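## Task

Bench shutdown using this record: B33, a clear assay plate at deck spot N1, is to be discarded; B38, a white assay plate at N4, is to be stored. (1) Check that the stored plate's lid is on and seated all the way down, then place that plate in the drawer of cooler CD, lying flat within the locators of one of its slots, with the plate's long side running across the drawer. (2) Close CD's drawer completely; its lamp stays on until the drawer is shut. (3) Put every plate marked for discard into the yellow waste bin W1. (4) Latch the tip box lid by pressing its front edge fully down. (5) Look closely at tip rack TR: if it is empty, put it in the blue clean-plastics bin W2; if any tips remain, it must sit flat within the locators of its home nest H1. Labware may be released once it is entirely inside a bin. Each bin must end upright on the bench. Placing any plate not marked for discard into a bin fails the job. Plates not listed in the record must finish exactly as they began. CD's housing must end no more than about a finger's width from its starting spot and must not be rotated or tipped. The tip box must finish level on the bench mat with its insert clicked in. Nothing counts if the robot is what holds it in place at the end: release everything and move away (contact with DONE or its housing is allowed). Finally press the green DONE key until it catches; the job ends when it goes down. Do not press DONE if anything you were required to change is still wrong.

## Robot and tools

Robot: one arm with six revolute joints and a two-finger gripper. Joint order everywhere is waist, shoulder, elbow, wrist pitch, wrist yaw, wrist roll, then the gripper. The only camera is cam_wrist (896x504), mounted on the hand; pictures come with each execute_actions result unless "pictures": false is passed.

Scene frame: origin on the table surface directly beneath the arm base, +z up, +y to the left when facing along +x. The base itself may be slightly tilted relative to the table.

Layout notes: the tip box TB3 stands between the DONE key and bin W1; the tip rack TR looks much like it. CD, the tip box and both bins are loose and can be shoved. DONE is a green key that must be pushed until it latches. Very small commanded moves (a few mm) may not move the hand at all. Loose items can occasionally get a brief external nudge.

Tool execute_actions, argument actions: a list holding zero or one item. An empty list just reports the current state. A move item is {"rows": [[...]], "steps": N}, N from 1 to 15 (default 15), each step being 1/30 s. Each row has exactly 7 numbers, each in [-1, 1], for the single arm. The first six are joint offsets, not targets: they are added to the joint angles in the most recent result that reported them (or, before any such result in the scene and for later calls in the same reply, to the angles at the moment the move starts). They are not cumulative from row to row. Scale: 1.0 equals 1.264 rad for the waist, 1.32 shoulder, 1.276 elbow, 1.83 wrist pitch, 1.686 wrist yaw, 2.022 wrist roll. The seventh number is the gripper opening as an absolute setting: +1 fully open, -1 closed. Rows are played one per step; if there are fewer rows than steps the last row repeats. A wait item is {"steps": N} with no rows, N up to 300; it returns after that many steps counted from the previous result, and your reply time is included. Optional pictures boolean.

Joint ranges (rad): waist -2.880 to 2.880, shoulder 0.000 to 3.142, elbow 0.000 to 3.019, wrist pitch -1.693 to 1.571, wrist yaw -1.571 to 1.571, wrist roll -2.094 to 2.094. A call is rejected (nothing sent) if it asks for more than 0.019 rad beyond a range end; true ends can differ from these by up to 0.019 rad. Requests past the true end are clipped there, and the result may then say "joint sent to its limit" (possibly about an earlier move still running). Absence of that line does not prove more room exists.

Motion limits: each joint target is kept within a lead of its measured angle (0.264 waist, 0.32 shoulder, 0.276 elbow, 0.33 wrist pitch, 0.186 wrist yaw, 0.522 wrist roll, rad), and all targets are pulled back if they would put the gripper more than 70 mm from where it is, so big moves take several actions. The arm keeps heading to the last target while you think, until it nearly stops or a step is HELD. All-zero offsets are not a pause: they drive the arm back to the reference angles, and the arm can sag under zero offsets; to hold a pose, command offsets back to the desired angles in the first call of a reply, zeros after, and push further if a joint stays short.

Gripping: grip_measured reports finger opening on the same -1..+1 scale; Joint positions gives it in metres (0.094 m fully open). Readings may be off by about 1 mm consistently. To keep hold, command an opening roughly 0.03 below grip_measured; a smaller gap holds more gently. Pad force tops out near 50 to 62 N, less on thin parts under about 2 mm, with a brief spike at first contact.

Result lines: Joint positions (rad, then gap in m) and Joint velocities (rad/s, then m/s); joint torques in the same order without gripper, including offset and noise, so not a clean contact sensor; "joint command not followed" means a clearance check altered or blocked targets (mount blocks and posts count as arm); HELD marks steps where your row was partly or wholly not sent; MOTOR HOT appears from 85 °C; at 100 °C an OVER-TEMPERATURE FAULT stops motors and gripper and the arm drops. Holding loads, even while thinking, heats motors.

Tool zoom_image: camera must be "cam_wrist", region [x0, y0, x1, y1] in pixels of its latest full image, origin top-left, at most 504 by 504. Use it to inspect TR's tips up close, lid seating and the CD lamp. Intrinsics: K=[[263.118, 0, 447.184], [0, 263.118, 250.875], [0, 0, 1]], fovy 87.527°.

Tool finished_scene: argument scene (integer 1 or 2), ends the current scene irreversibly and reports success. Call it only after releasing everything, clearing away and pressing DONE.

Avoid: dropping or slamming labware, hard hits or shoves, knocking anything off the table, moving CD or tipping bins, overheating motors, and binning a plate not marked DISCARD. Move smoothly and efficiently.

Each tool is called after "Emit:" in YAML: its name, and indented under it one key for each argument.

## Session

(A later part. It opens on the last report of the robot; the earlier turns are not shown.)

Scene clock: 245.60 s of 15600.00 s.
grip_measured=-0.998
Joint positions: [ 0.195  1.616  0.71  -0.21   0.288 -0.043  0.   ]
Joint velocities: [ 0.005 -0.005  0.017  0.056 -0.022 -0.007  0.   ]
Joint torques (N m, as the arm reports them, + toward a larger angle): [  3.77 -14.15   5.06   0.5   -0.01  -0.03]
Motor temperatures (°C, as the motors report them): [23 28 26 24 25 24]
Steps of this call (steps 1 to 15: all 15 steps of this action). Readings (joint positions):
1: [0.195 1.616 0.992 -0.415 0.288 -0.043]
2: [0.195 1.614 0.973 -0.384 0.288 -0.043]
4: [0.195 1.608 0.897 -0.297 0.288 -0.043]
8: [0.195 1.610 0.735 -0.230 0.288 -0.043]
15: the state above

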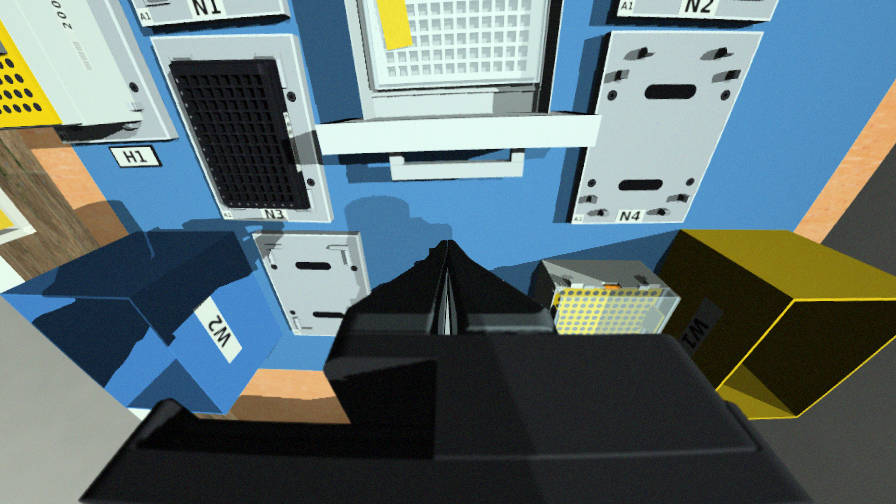

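Emit:
execute_actions:
  actions:
    - {"rows":[[-0.01,0.04,0.01,0.025,0,0,-1],[-0.02,0.08,0.02,0.05,0,-0.01,-1],[-0.03,0.12,0.03,0.075,0,-0.02,-1],[-0.04,0.16,0.035,0.1,0,-0.03,-1],[-0.047,0.195,0.04,0.125,0,-0.03,-1]]}

Emit:
execute_actions:
  actions:
    - {"rows":[[0,0.01,0.02,0,0,0,-1],[0,0.015,0.035,-0.01,0,0,-1],[0,0.02,0.05,-0.015,0,0,-1],[0,0.025,0.065,-0.025,0,0,-1],[0,0.03,0.08,-0.03,0,0,-1],[0,0.035,0.095,-0.04,0,0,-1],[0,0.04,0.11,-0.045,0,0,-1],[0,0.045,0.125,-0.055,0,0,-1],[0,0.05,0.14,-0.06,0,0,-1],[0,0.055,0.16,-0.07,0,0,-1]]}

Scene clock: 251.83 s of 15600.00 s.
grip_measured=-0.998
Joint positions: [ 0.136  1.894  0.755  0.007  0.288 -0.091  0.   ]
Joint velocities: [ 0.034  0.005 -0.027  0.037  0.022 -0.051 -0.   ]
Joint torques (N m, as the arm reports them, + toward a larger angle): [  4.84 -17.18   1.3    0.15  -0.02  -0.25]
Motor temperatures (°C, as the motors report them): [23 28 26 24 25 24]
Steps of this call (steps 1 to 15: the robot went on to your last target; steps 16 to 90: nothing new was sent; then 2.73 s passed at rest; steps 91 to 105: all 15 steps of this action). Readings (joint positions):
91: [0.195 1.618 0.710 -0.202 0.288 -0.043]
92: [0.193 1.626 0.710 -0.184 0.288 -0.044]
94: [0.185 1.675 0.721 -0.115 0.288 -0.057]
98: [0.149 1.844 0.767 -0.001 0.288 -0.079]
105: the state above

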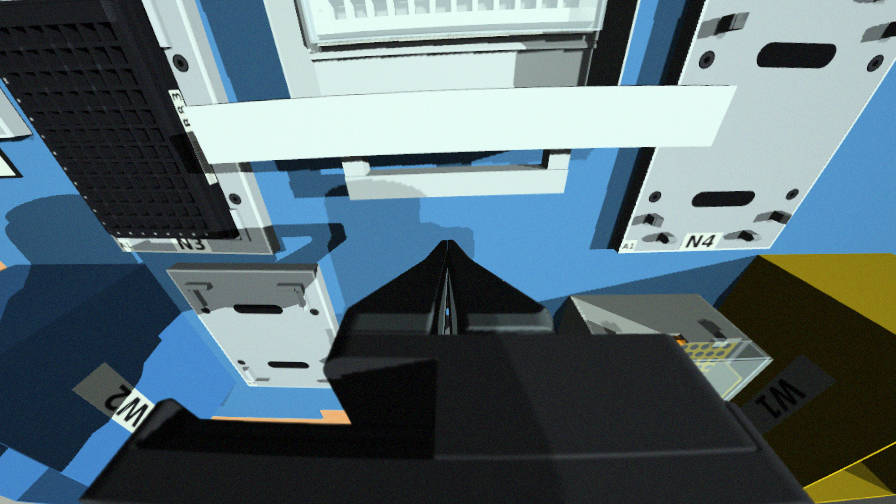

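Scene clock: 252.33 s of 15600.00 s.
grip_measured=-0.998
Joint positions: [ 0.136  1.944  0.945 -0.11   0.289 -0.091  0.   ]
Joint velocities: [ 0.015 -0.005  0.081 -0.002  0.007  0.007 -0.001]
Joint torques (N m, as the arm reports them, + toward a larger angle): [  5.15 -15.35   2.96  -0.2    0.01  -0.12]
Motor temperatures (°C, as the motors report them): [23 28 26 24 25 24]
Steps of this call (steps 1 to 15: all 15 steps of this action). Readings (joint positions):
1: [0.136 1.894 0.756 0.007 0.288 -0.091]
2: [0.136 1.894 0.759 0.005 0.288 -0.091]
4: [0.136 1.897 0.777 -0.012 0.288 -0.091]
8: [0.136 1.917 0.857 -0.059 0.288 -0.091]
15: the state above

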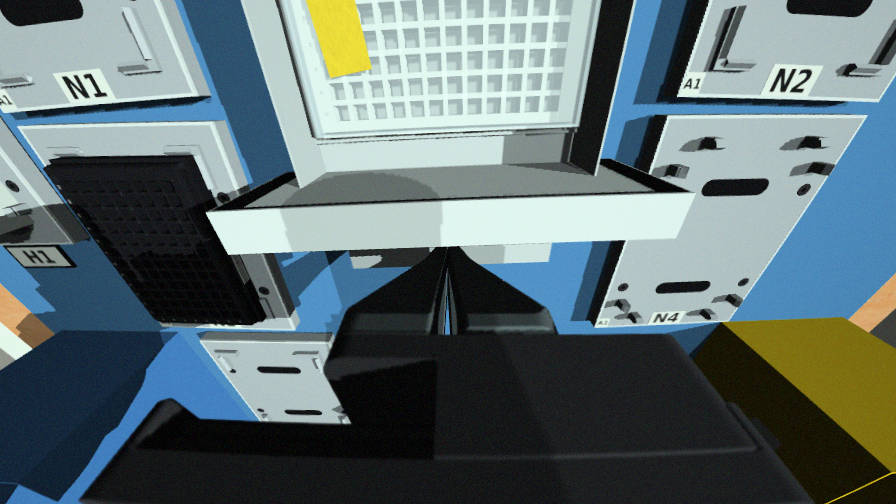

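Emit:
execute_actions:
  actions:
    - {"rows":[[0,0.025,0.025,0,0,0,-1],[0,0.03,0.045,-0.01,0,0,-1],[0,0.035,0.065,-0.02,0,0,-1],[0,0.04,0.085,-0.03,0,0,-1],[0,0.045,0.105,-0.04,0,0,-1],[0,0.05,0.125,-0.05,0,0,-1],[0,0.056,0.145,-0.06,0,0,-1],[0,0.062,0.165,-0.07,0,0,-1],[0,0.068,0.185,-0.085,0,0,-1],[0,0.075,0.2,-0.1,0,0,-1]]}

Emit:
execute_actions:
  actions:
    - {"rows":[[0,0.025,0.025,0,0,0,-1],[0,0.03,0.045,-0.01,0,0,-1],[0,0.035,0.065,-0.02,0,0,-1],[0,0.04,0.085,-0.03,0,0,-1],[0,0.045,0.105,-0.04,0,0,-1],[0,0.05,0.125,-0.05,0,0,-1],[0,0.056,0.145,-0.06,0,0,-1],[0,0.062,0.165,-0.07,0,0,-1],[0,0.068,0.185,-0.08,0,0,-1],[0,0.075,0.2,-0.088,0,0,-1]]}

Scene clock: 259.97 s of 15600.00 s.
grip_measured=-0.998
Joint positions: [ 0.142  2.01   1.193 -0.275  0.286 -0.091  0.   ]
Joint velocities: [ 0.015 -0.015  0.027 -0.007  0.051  0.037  0.001]
Joint torques (N m, as the arm reports them, + toward a larger angle): [  5.03 -16.54   4.38  -0.69   0.08  -0.11]
Motor temperatures (°C, as the motors report them): [23 28 26 24 25 24]
Steps of this call (steps 1 to 15: the robot went on to your last target; steps 16 to 90: nothing new was sent; then 4.13 s passed at rest; steps 91 to 105: all 15 steps of this action). Readings (joint positions):
91: [0.136 1.944 0.949 -0.112 0.289 -0.091]
92: [0.136 1.946 0.952 -0.114 0.289 -0.091]
94: [0.136 1.955 0.971 -0.139 0.289 -0.091]
98: [0.138 1.973 1.053 -0.213 0.286 -0.091]
105: the state above

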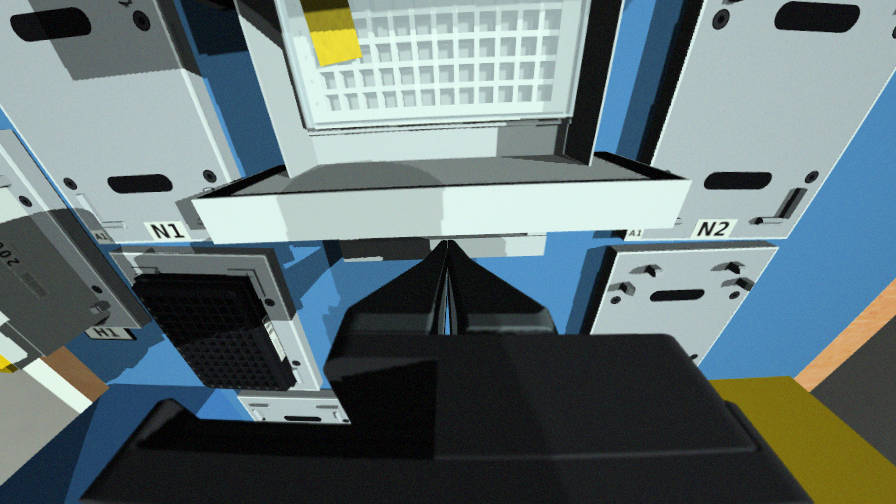

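Scene clock: 260.47 s of 15600.00 s.
grip_measured=-0.998
Joint positions: [ 0.142  2.086  1.42  -0.424  0.286 -0.091  0.   ]
Joint velocities: [-0.015  0.015  0.144 -0.007 -0.022  0.007 -0.001]
Joint torques (N m, as the arm reports them, + toward a larger angle): [  6.39 -20.36   6.8   -0.1    0.03  -0.05]
Motor temperatures (°C, as the motors report them): [23 28 26 24 25 24]
Steps of this call (steps 1 to 15: all 15 steps of this action). Readings (joint positions):
1: [0.142 2.010 1.195 -0.275 0.286 -0.091]
2: [0.142 2.011 1.199 -0.278 0.286 -0.091]
4: [0.142 2.021 1.220 -0.299 0.286 -0.091]
8: [0.142 2.053 1.304 -0.373 0.286 -0.091]
15: the state above

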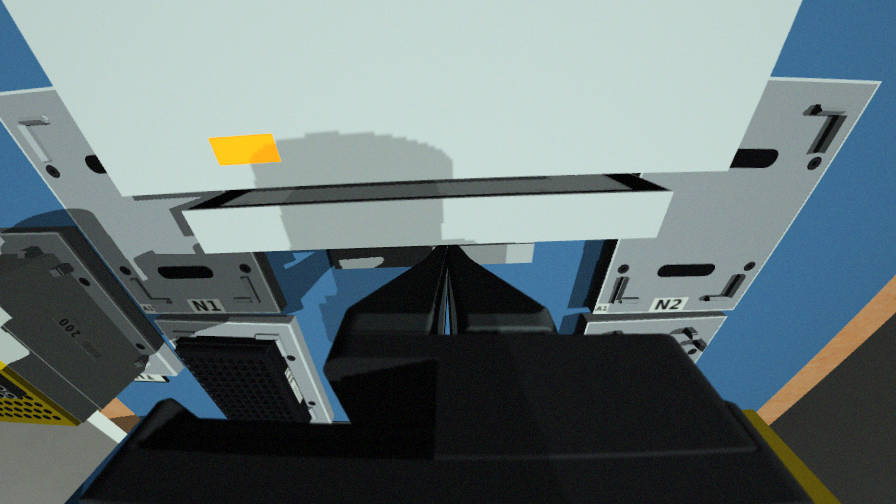

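Emit:
execute_actions:
  actions:
    - {"rows":[[0,0.02,0.03,0,0,0,-1],[0,0.028,0.04,0,0,0,-1],[0,0.034,0.052,-0.006,0,0,-1]]}

Scene clock: 262.80 s of 15600.00 s.
grip_measured=-0.998
Joint positions: [ 0.142  2.098  1.445 -0.43   0.286 -0.091  0.   ]
Joint velocities: [-0.015 -0.015  0.002 -0.017 -0.037 -0.066 -0.001]
Joint torques (N m, as the arm reports them, + toward a larger angle): [  6.33 -19.04   8.99  -0.12   0.03  -0.1 ]
Motor temperatures (°C, as the motors report them): [23 28 26 24 25 24]
Steps of this call (steps 1 to 15: the robot went on to your last target; steps 16 to 55: nothing new was sent; steps 56 to 70: all 15 steps of this action). Readings (joint positions):
56: [0.142 2.086 1.426 -0.428 0.286 -0.091]
57: [0.142 2.087 1.426 -0.428 0.286 -0.091]
59: [0.142 2.091 1.434 -0.428 0.286 -0.091]
63: [0.142 2.098 1.445 -0.430 0.286 -0.091]
70: the state above

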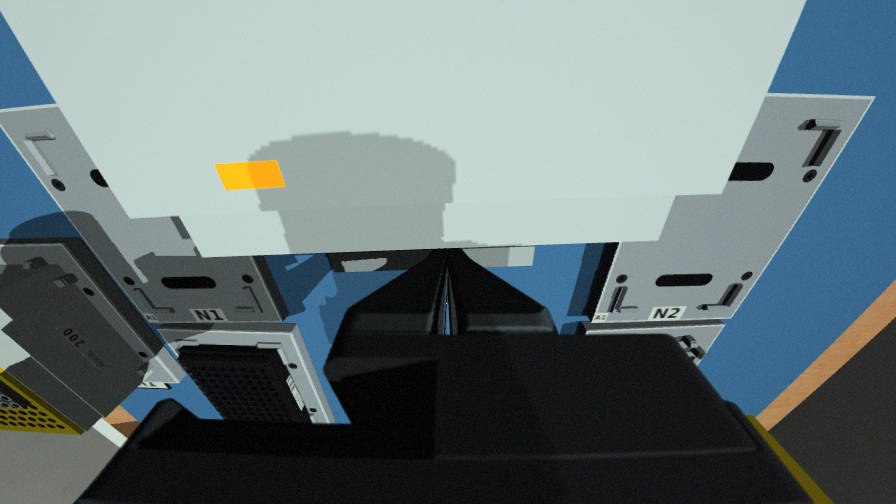

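Emit:
execute_actions:
  actions:
    - {"rows":[[0,0.034,0.046,0.006,0,0,-1]]}

Scene clock: 264.63 s of 15600.00 s.
grip_measured=-0.998
Joint positions: [ 0.142  2.103  1.458 -0.431  0.286 -0.091  0.   ]
Joint velocities: [ 0.015  0.015  0.002 -0.002  0.051 -0.007 -0.   ]
Joint torques (N m, as the arm reports them, + toward a larger angle): [  6.57 -18.27   9.56   0.43   0.    -0.06]
Motor temperatures (°C, as the motors report them): [23 28 26 24 25 24]
Steps of this call (steps 1 to 15: the robot went on to your last target; steps 16 to 40: nothing new was sent; steps 41 to 55: all 15 steps of this action). Readings (joint positions):
41: [0.142 2.099 1.447 -0.430 0.286 -0.091]
42: [0.142 2.100 1.449 -0.430 0.286 -0.091]
44: [0.142 2.103 1.457 -0.430 0.286 -0.091]
48: [0.142 2.103 1.458 -0.431 0.286 -0.091]
55: the state above

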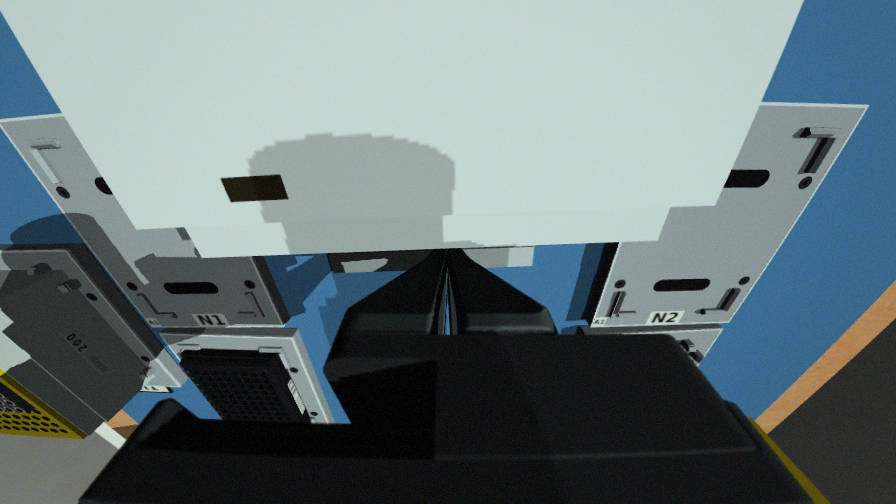

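Shut. Retreat up and head for DONE.

Emit:
execute_actions:
  actions:
    - {"rows":[[0,-0.04,-0.02,-0.02,0,0,-1],[0,-0.07,-0.04,-0.03,0,0,-1],[0,-0.1,-0.06,-0.04,0,0,-1],[0,-0.14,-0.09,-0.04,0,0,-1],[0,-0.2,-0.14,-0.04,0,0,-1],[0,-0.3,-0.24,-0.04,0,0,-1],[0,-0.45,-0.4,0,0,0,-1]]}
  pictures: false

Emit:
execute_actions:
  actions:
    - {"steps":10}

Emit:
execute_actions:
  actions:
    - {"rows":[[0,0,-0.54,0.34,-0.014,0,-1]]}
  pictures: false

Emit:
execute_actions:
  actions:
    - {"steps":12}

Scene clock: 270.77 s of 15600.00 s.
grip_measured=-0.998
Joint positions: [ 0.142  1.511  0.947 -0.458  0.286 -0.091  0.   ]
Joint velocities: [-0.015 -0.972 -0.042  0.046 -0.095  0.037 -0.   ]
Joint torques (N m, as the arm reports them, + toward a larger angle): [  4.27 -12.06   6.64   0.96   0.01  -0.05]
Motor temperatures (°C, as the motors report them): [24 28 27 24 25 24]
Steps of this call (steps 1 to 15: the robot went on to your last target; steps 16 to 90: nothing new was sent; then 2.63 s passed at rest; steps 91 to 105: all 15 steps of this action). Readings (joint positions):
91: [0.142 2.101 1.456 -0.436 0.286 -0.091]
92: [0.142 2.095 1.449 -0.446 0.286 -0.091]
94: [0.142 2.058 1.406 -0.471 0.286 -0.091]
98: [0.142 1.896 1.221 -0.467 0.286 -0.091]
105: the state above

Scene clock: 271.10 s of 15600.00 s.
grip_measured=-0.998
Joint positions: [ 0.142  1.486  0.95  -0.435  0.286 -0.091  0.   ]
Joint velocities: [ 0.005  0.103  0.017 -0.007 -0.007  0.022 -0.   ]
Joint torques (N m, as the arm reports them, + toward a larger angle): [  4.21 -14.67   6.41   0.43   0.02  -0.06]
Motor temperatures (°C, as the motors report them): [24 28 27 24 25 24]
Steps of this call (steps 1 to 10: the robot went on to your last target). Readings (joint positions):
1: [0.142 1.485 0.947 -0.454 0.286 -0.091]
2: [0.142 1.468 0.950 -0.445 0.286 -0.091]
4: [0.142 1.458 0.950 -0.435 0.286 -0.091]
8: [0.142 1.477 0.950 -0.435 0.286 -0.091]
10: the state above

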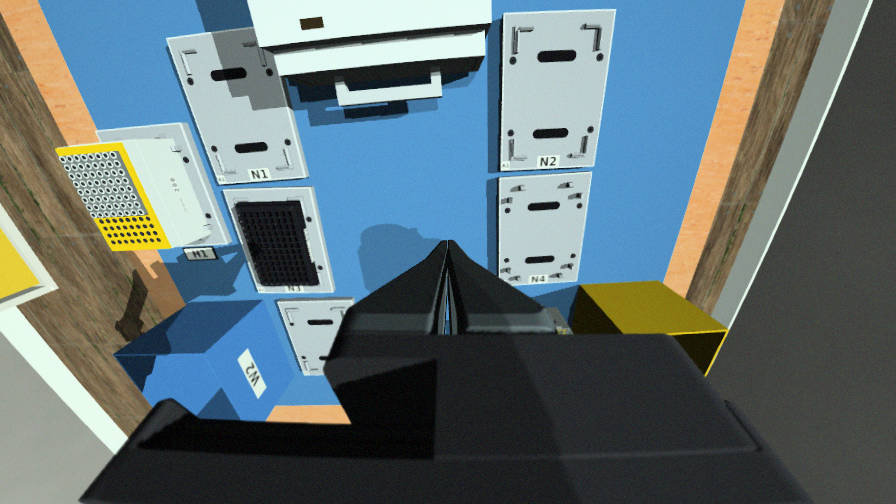

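Scene clock: 271.60 s of 15600.00 s.
grip_measured=-0.998
Joint positions: [ 0.142  1.479  0.233  0.147  0.265 -0.091  0.   ]
Joint velocities: [-0.015  0.034 -0.227  0.007 -0.022  0.007 -0.001]
Joint torques (N m, as the arm reports them, + toward a larger angle): [ 2.93 -8.23  3.82  1.48 -0.09 -0.09]
Motor temperatures (°C, as the motors report them): [24 28 27 24 25 24]
Steps of this call (steps 1 to 15: all 15 steps of this action). Readings (joint positions):
1: [0.142 1.487 0.927 -0.385 0.280 -0.091]
2: [0.142 1.480 0.881 -0.292 0.274 -0.091]
4: [0.142 1.474 0.764 -0.128 0.269 -0.091]
8: [0.142 1.474 0.522 0.063 0.267 -0.091]
15: the state above

Scene clock: 272.00 s of 15600.00 s.
grip_measured=-0.998
Joint positions: [ 0.142  1.48   0.259  0.178  0.265 -0.091  0.   ]
Joint velocities: [ 0.005 -0.015  0.012 -0.002  0.022 -0.022  0.   ]
Joint torques (N m, as the arm reports them, + toward a larger angle): [ 2.9  -9.11  0.55  0.39 -0.1  -0.07]
Motor temperatures (°C, as the motors report them): [24 28 26 24 25 24]
Steps of this call (steps 1 to 12: the robot went on to your last target). Readings (joint positions):
1: [0.142 1.480 0.230 0.148 0.265 -0.091]
2: [0.142 1.480 0.232 0.154 0.265 -0.091]
4: [0.142 1.480 0.243 0.167 0.265 -0.091]
8: [0.142 1.480 0.259 0.178 0.265 -0.091]
12: the state above

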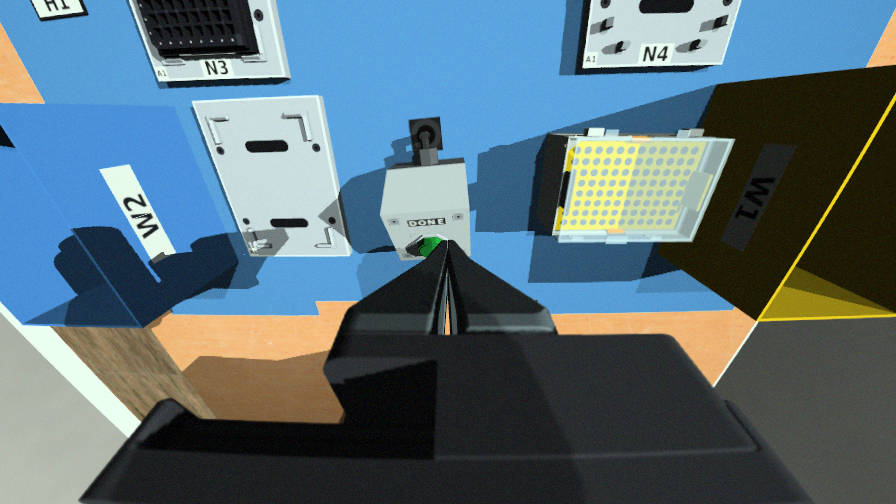

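Emit:
execute_actions:
  actions:
    - {"rows":[[0,0.05,-0.01,0.01,0,0,-1],[0,0.1,-0.02,0.03,0,0,-1],[-0.01,0.15,-0.03,0.06,0,0,-1],[-0.02,0.2,-0.03,0.1,0,0,-1],[-0.03,0.25,-0.03,0.13,0,0,-1],[-0.035,0.3,-0.03,0.17,0,0,-1],[-0.04,0.35,-0.03,0.215,0,0,-1]]}

Scene clock: 275.23 s of 15600.00 s.
grip_measured=-0.998
Joint positions: [ 0.097  1.969  0.238  0.553  0.265 -0.091  0.   ]
Joint velocities: [-0.005 -0.132 -0.017  0.139 -0.007 -0.11  -0.   ]
Joint torques (N m, as the arm reports them, + toward a larger angle): [  2.65 -11.71  -6.45   0.36   0.03  -0.11]
Motor temperatures (°C, as the motors report them): [23 28 26 24 25 24]
Steps of this call (steps 1 to 30: the robot went on to your last target; steps 31 to 82: nothing new was sent; steps 83 to 97: all 15 steps of this action). Readings (joint positions):
83: [0.142 1.484 0.259 0.180 0.265 -0.091]
84: [0.142 1.498 0.259 0.192 0.265 -0.091]
86: [0.140 1.575 0.254 0.262 0.265 -0.091]
90: [0.111 1.860 0.251 0.484 0.265 -0.091]
97: the state above

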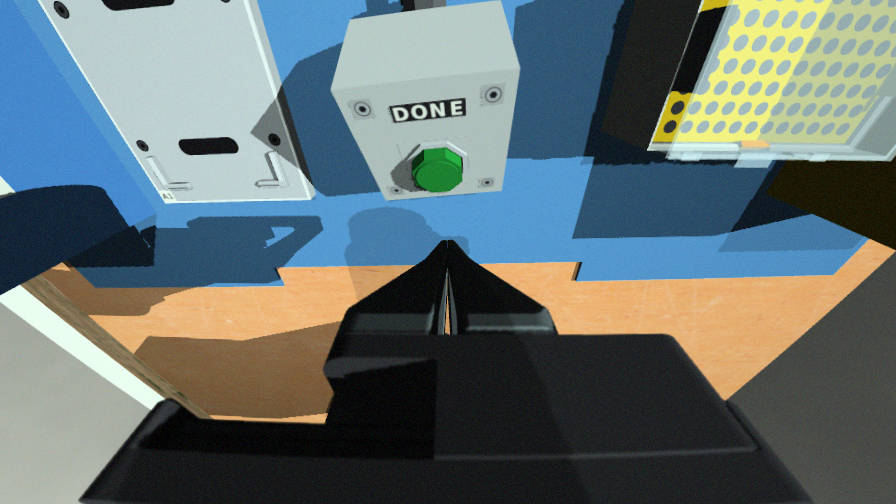

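Emit:
execute_actions:
  actions:
    - {"rows":[[0.008,0.02,0.01,0.02,0,0,-1],[0.012,0.042,0.028,0.037,0,0,-1]]}

Emit:
execute_actions:
  actions:
    - {"rows":[[0,0.01,0.015,0,0,0,-1],[0,0.025,0.03,0,0,0,-1],[0,0.045,0.05,0,0,0,-1]]}

Scene clock: 278.20 s of 15600.00 s.
grip_measured=-0.998
Joint positions: [ 0.102  2.01   0.268  0.609  0.265 -0.091  0.   ]
Joint velocities: [-0.005 -0.005 -0.002  0.007  0.022  0.066  0.001]
Joint torques (N m, as the arm reports them, + toward a larger angle): [ 4.29 -9.67 -4.16  0.36  0.02 -0.1 ]
Motor temperatures (°C, as the motors report them): [23 28 26 24 25 24]
Steps of this call (steps 1 to 30: the robot went on to your last target; steps 31 to 74: nothing new was sent; steps 75 to 89: all 15 steps of this action). Readings (joint positions):
75: [0.097 1.960 0.238 0.565 0.265 -0.091]
76: [0.098 1.966 0.240 0.575 0.265 -0.091]
78: [0.099 1.988 0.253 0.597 0.265 -0.091]
82: [0.102 2.010 0.268 0.608 0.265 -0.091]
89: the state above

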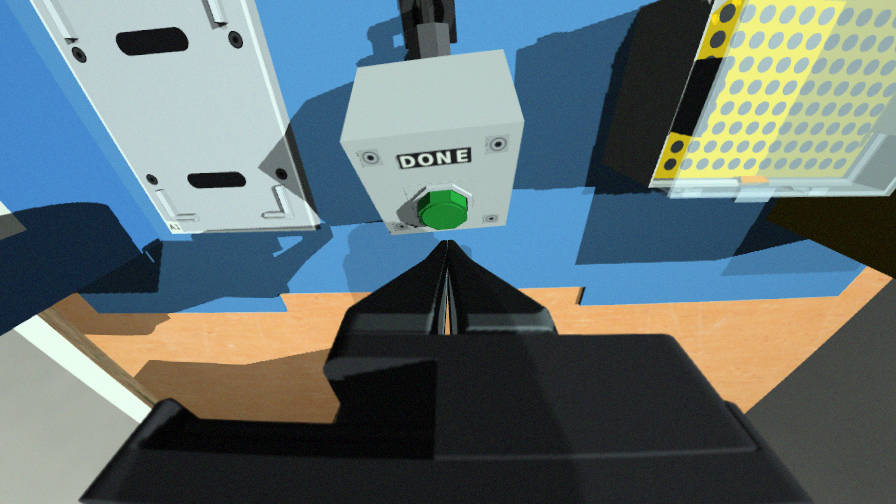

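Scene clock: 278.40 s of 15600.00 s.
grip_measured=-0.998
Joint positions: [ 0.102  2.049  0.312  0.608  0.268 -0.091  0.   ]
Joint velocities: [ 0.005  0.005  0.002 -0.002 -0.022  0.051  0.   ]
Joint torques (N m, as the arm reports them, + toward a larger angle): no reading
Motor temperatures (°C, as the motors report them): [23 28 26 24 25 24]
The task's run ended inside this call: 9 steps that you had sent did not run.
Steps of this call (steps 1 to 6: the first 6 steps of this action). Readings (joint positions):
1: [0.102 2.010 0.269 0.609 0.265 -0.091]
2: [0.102 2.011 0.272 0.609 0.265 -0.091]
4: [0.102 2.025 0.294 0.609 0.265 -0.091]
6: [0.102 2.043 0.312 0.608 0.268 -0.091]
The task's run has ended: the event that ends the task has happened.

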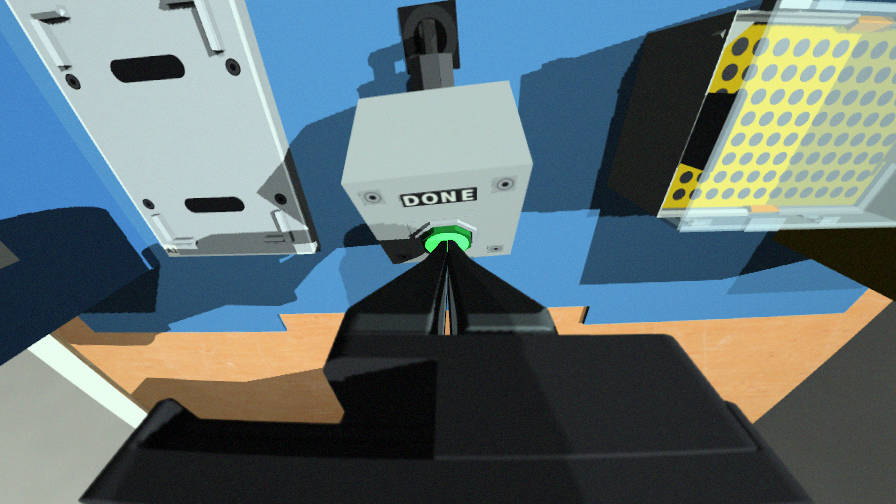

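Emit:
finished_scene:
  scene: 2

The scene is finished: the task was done.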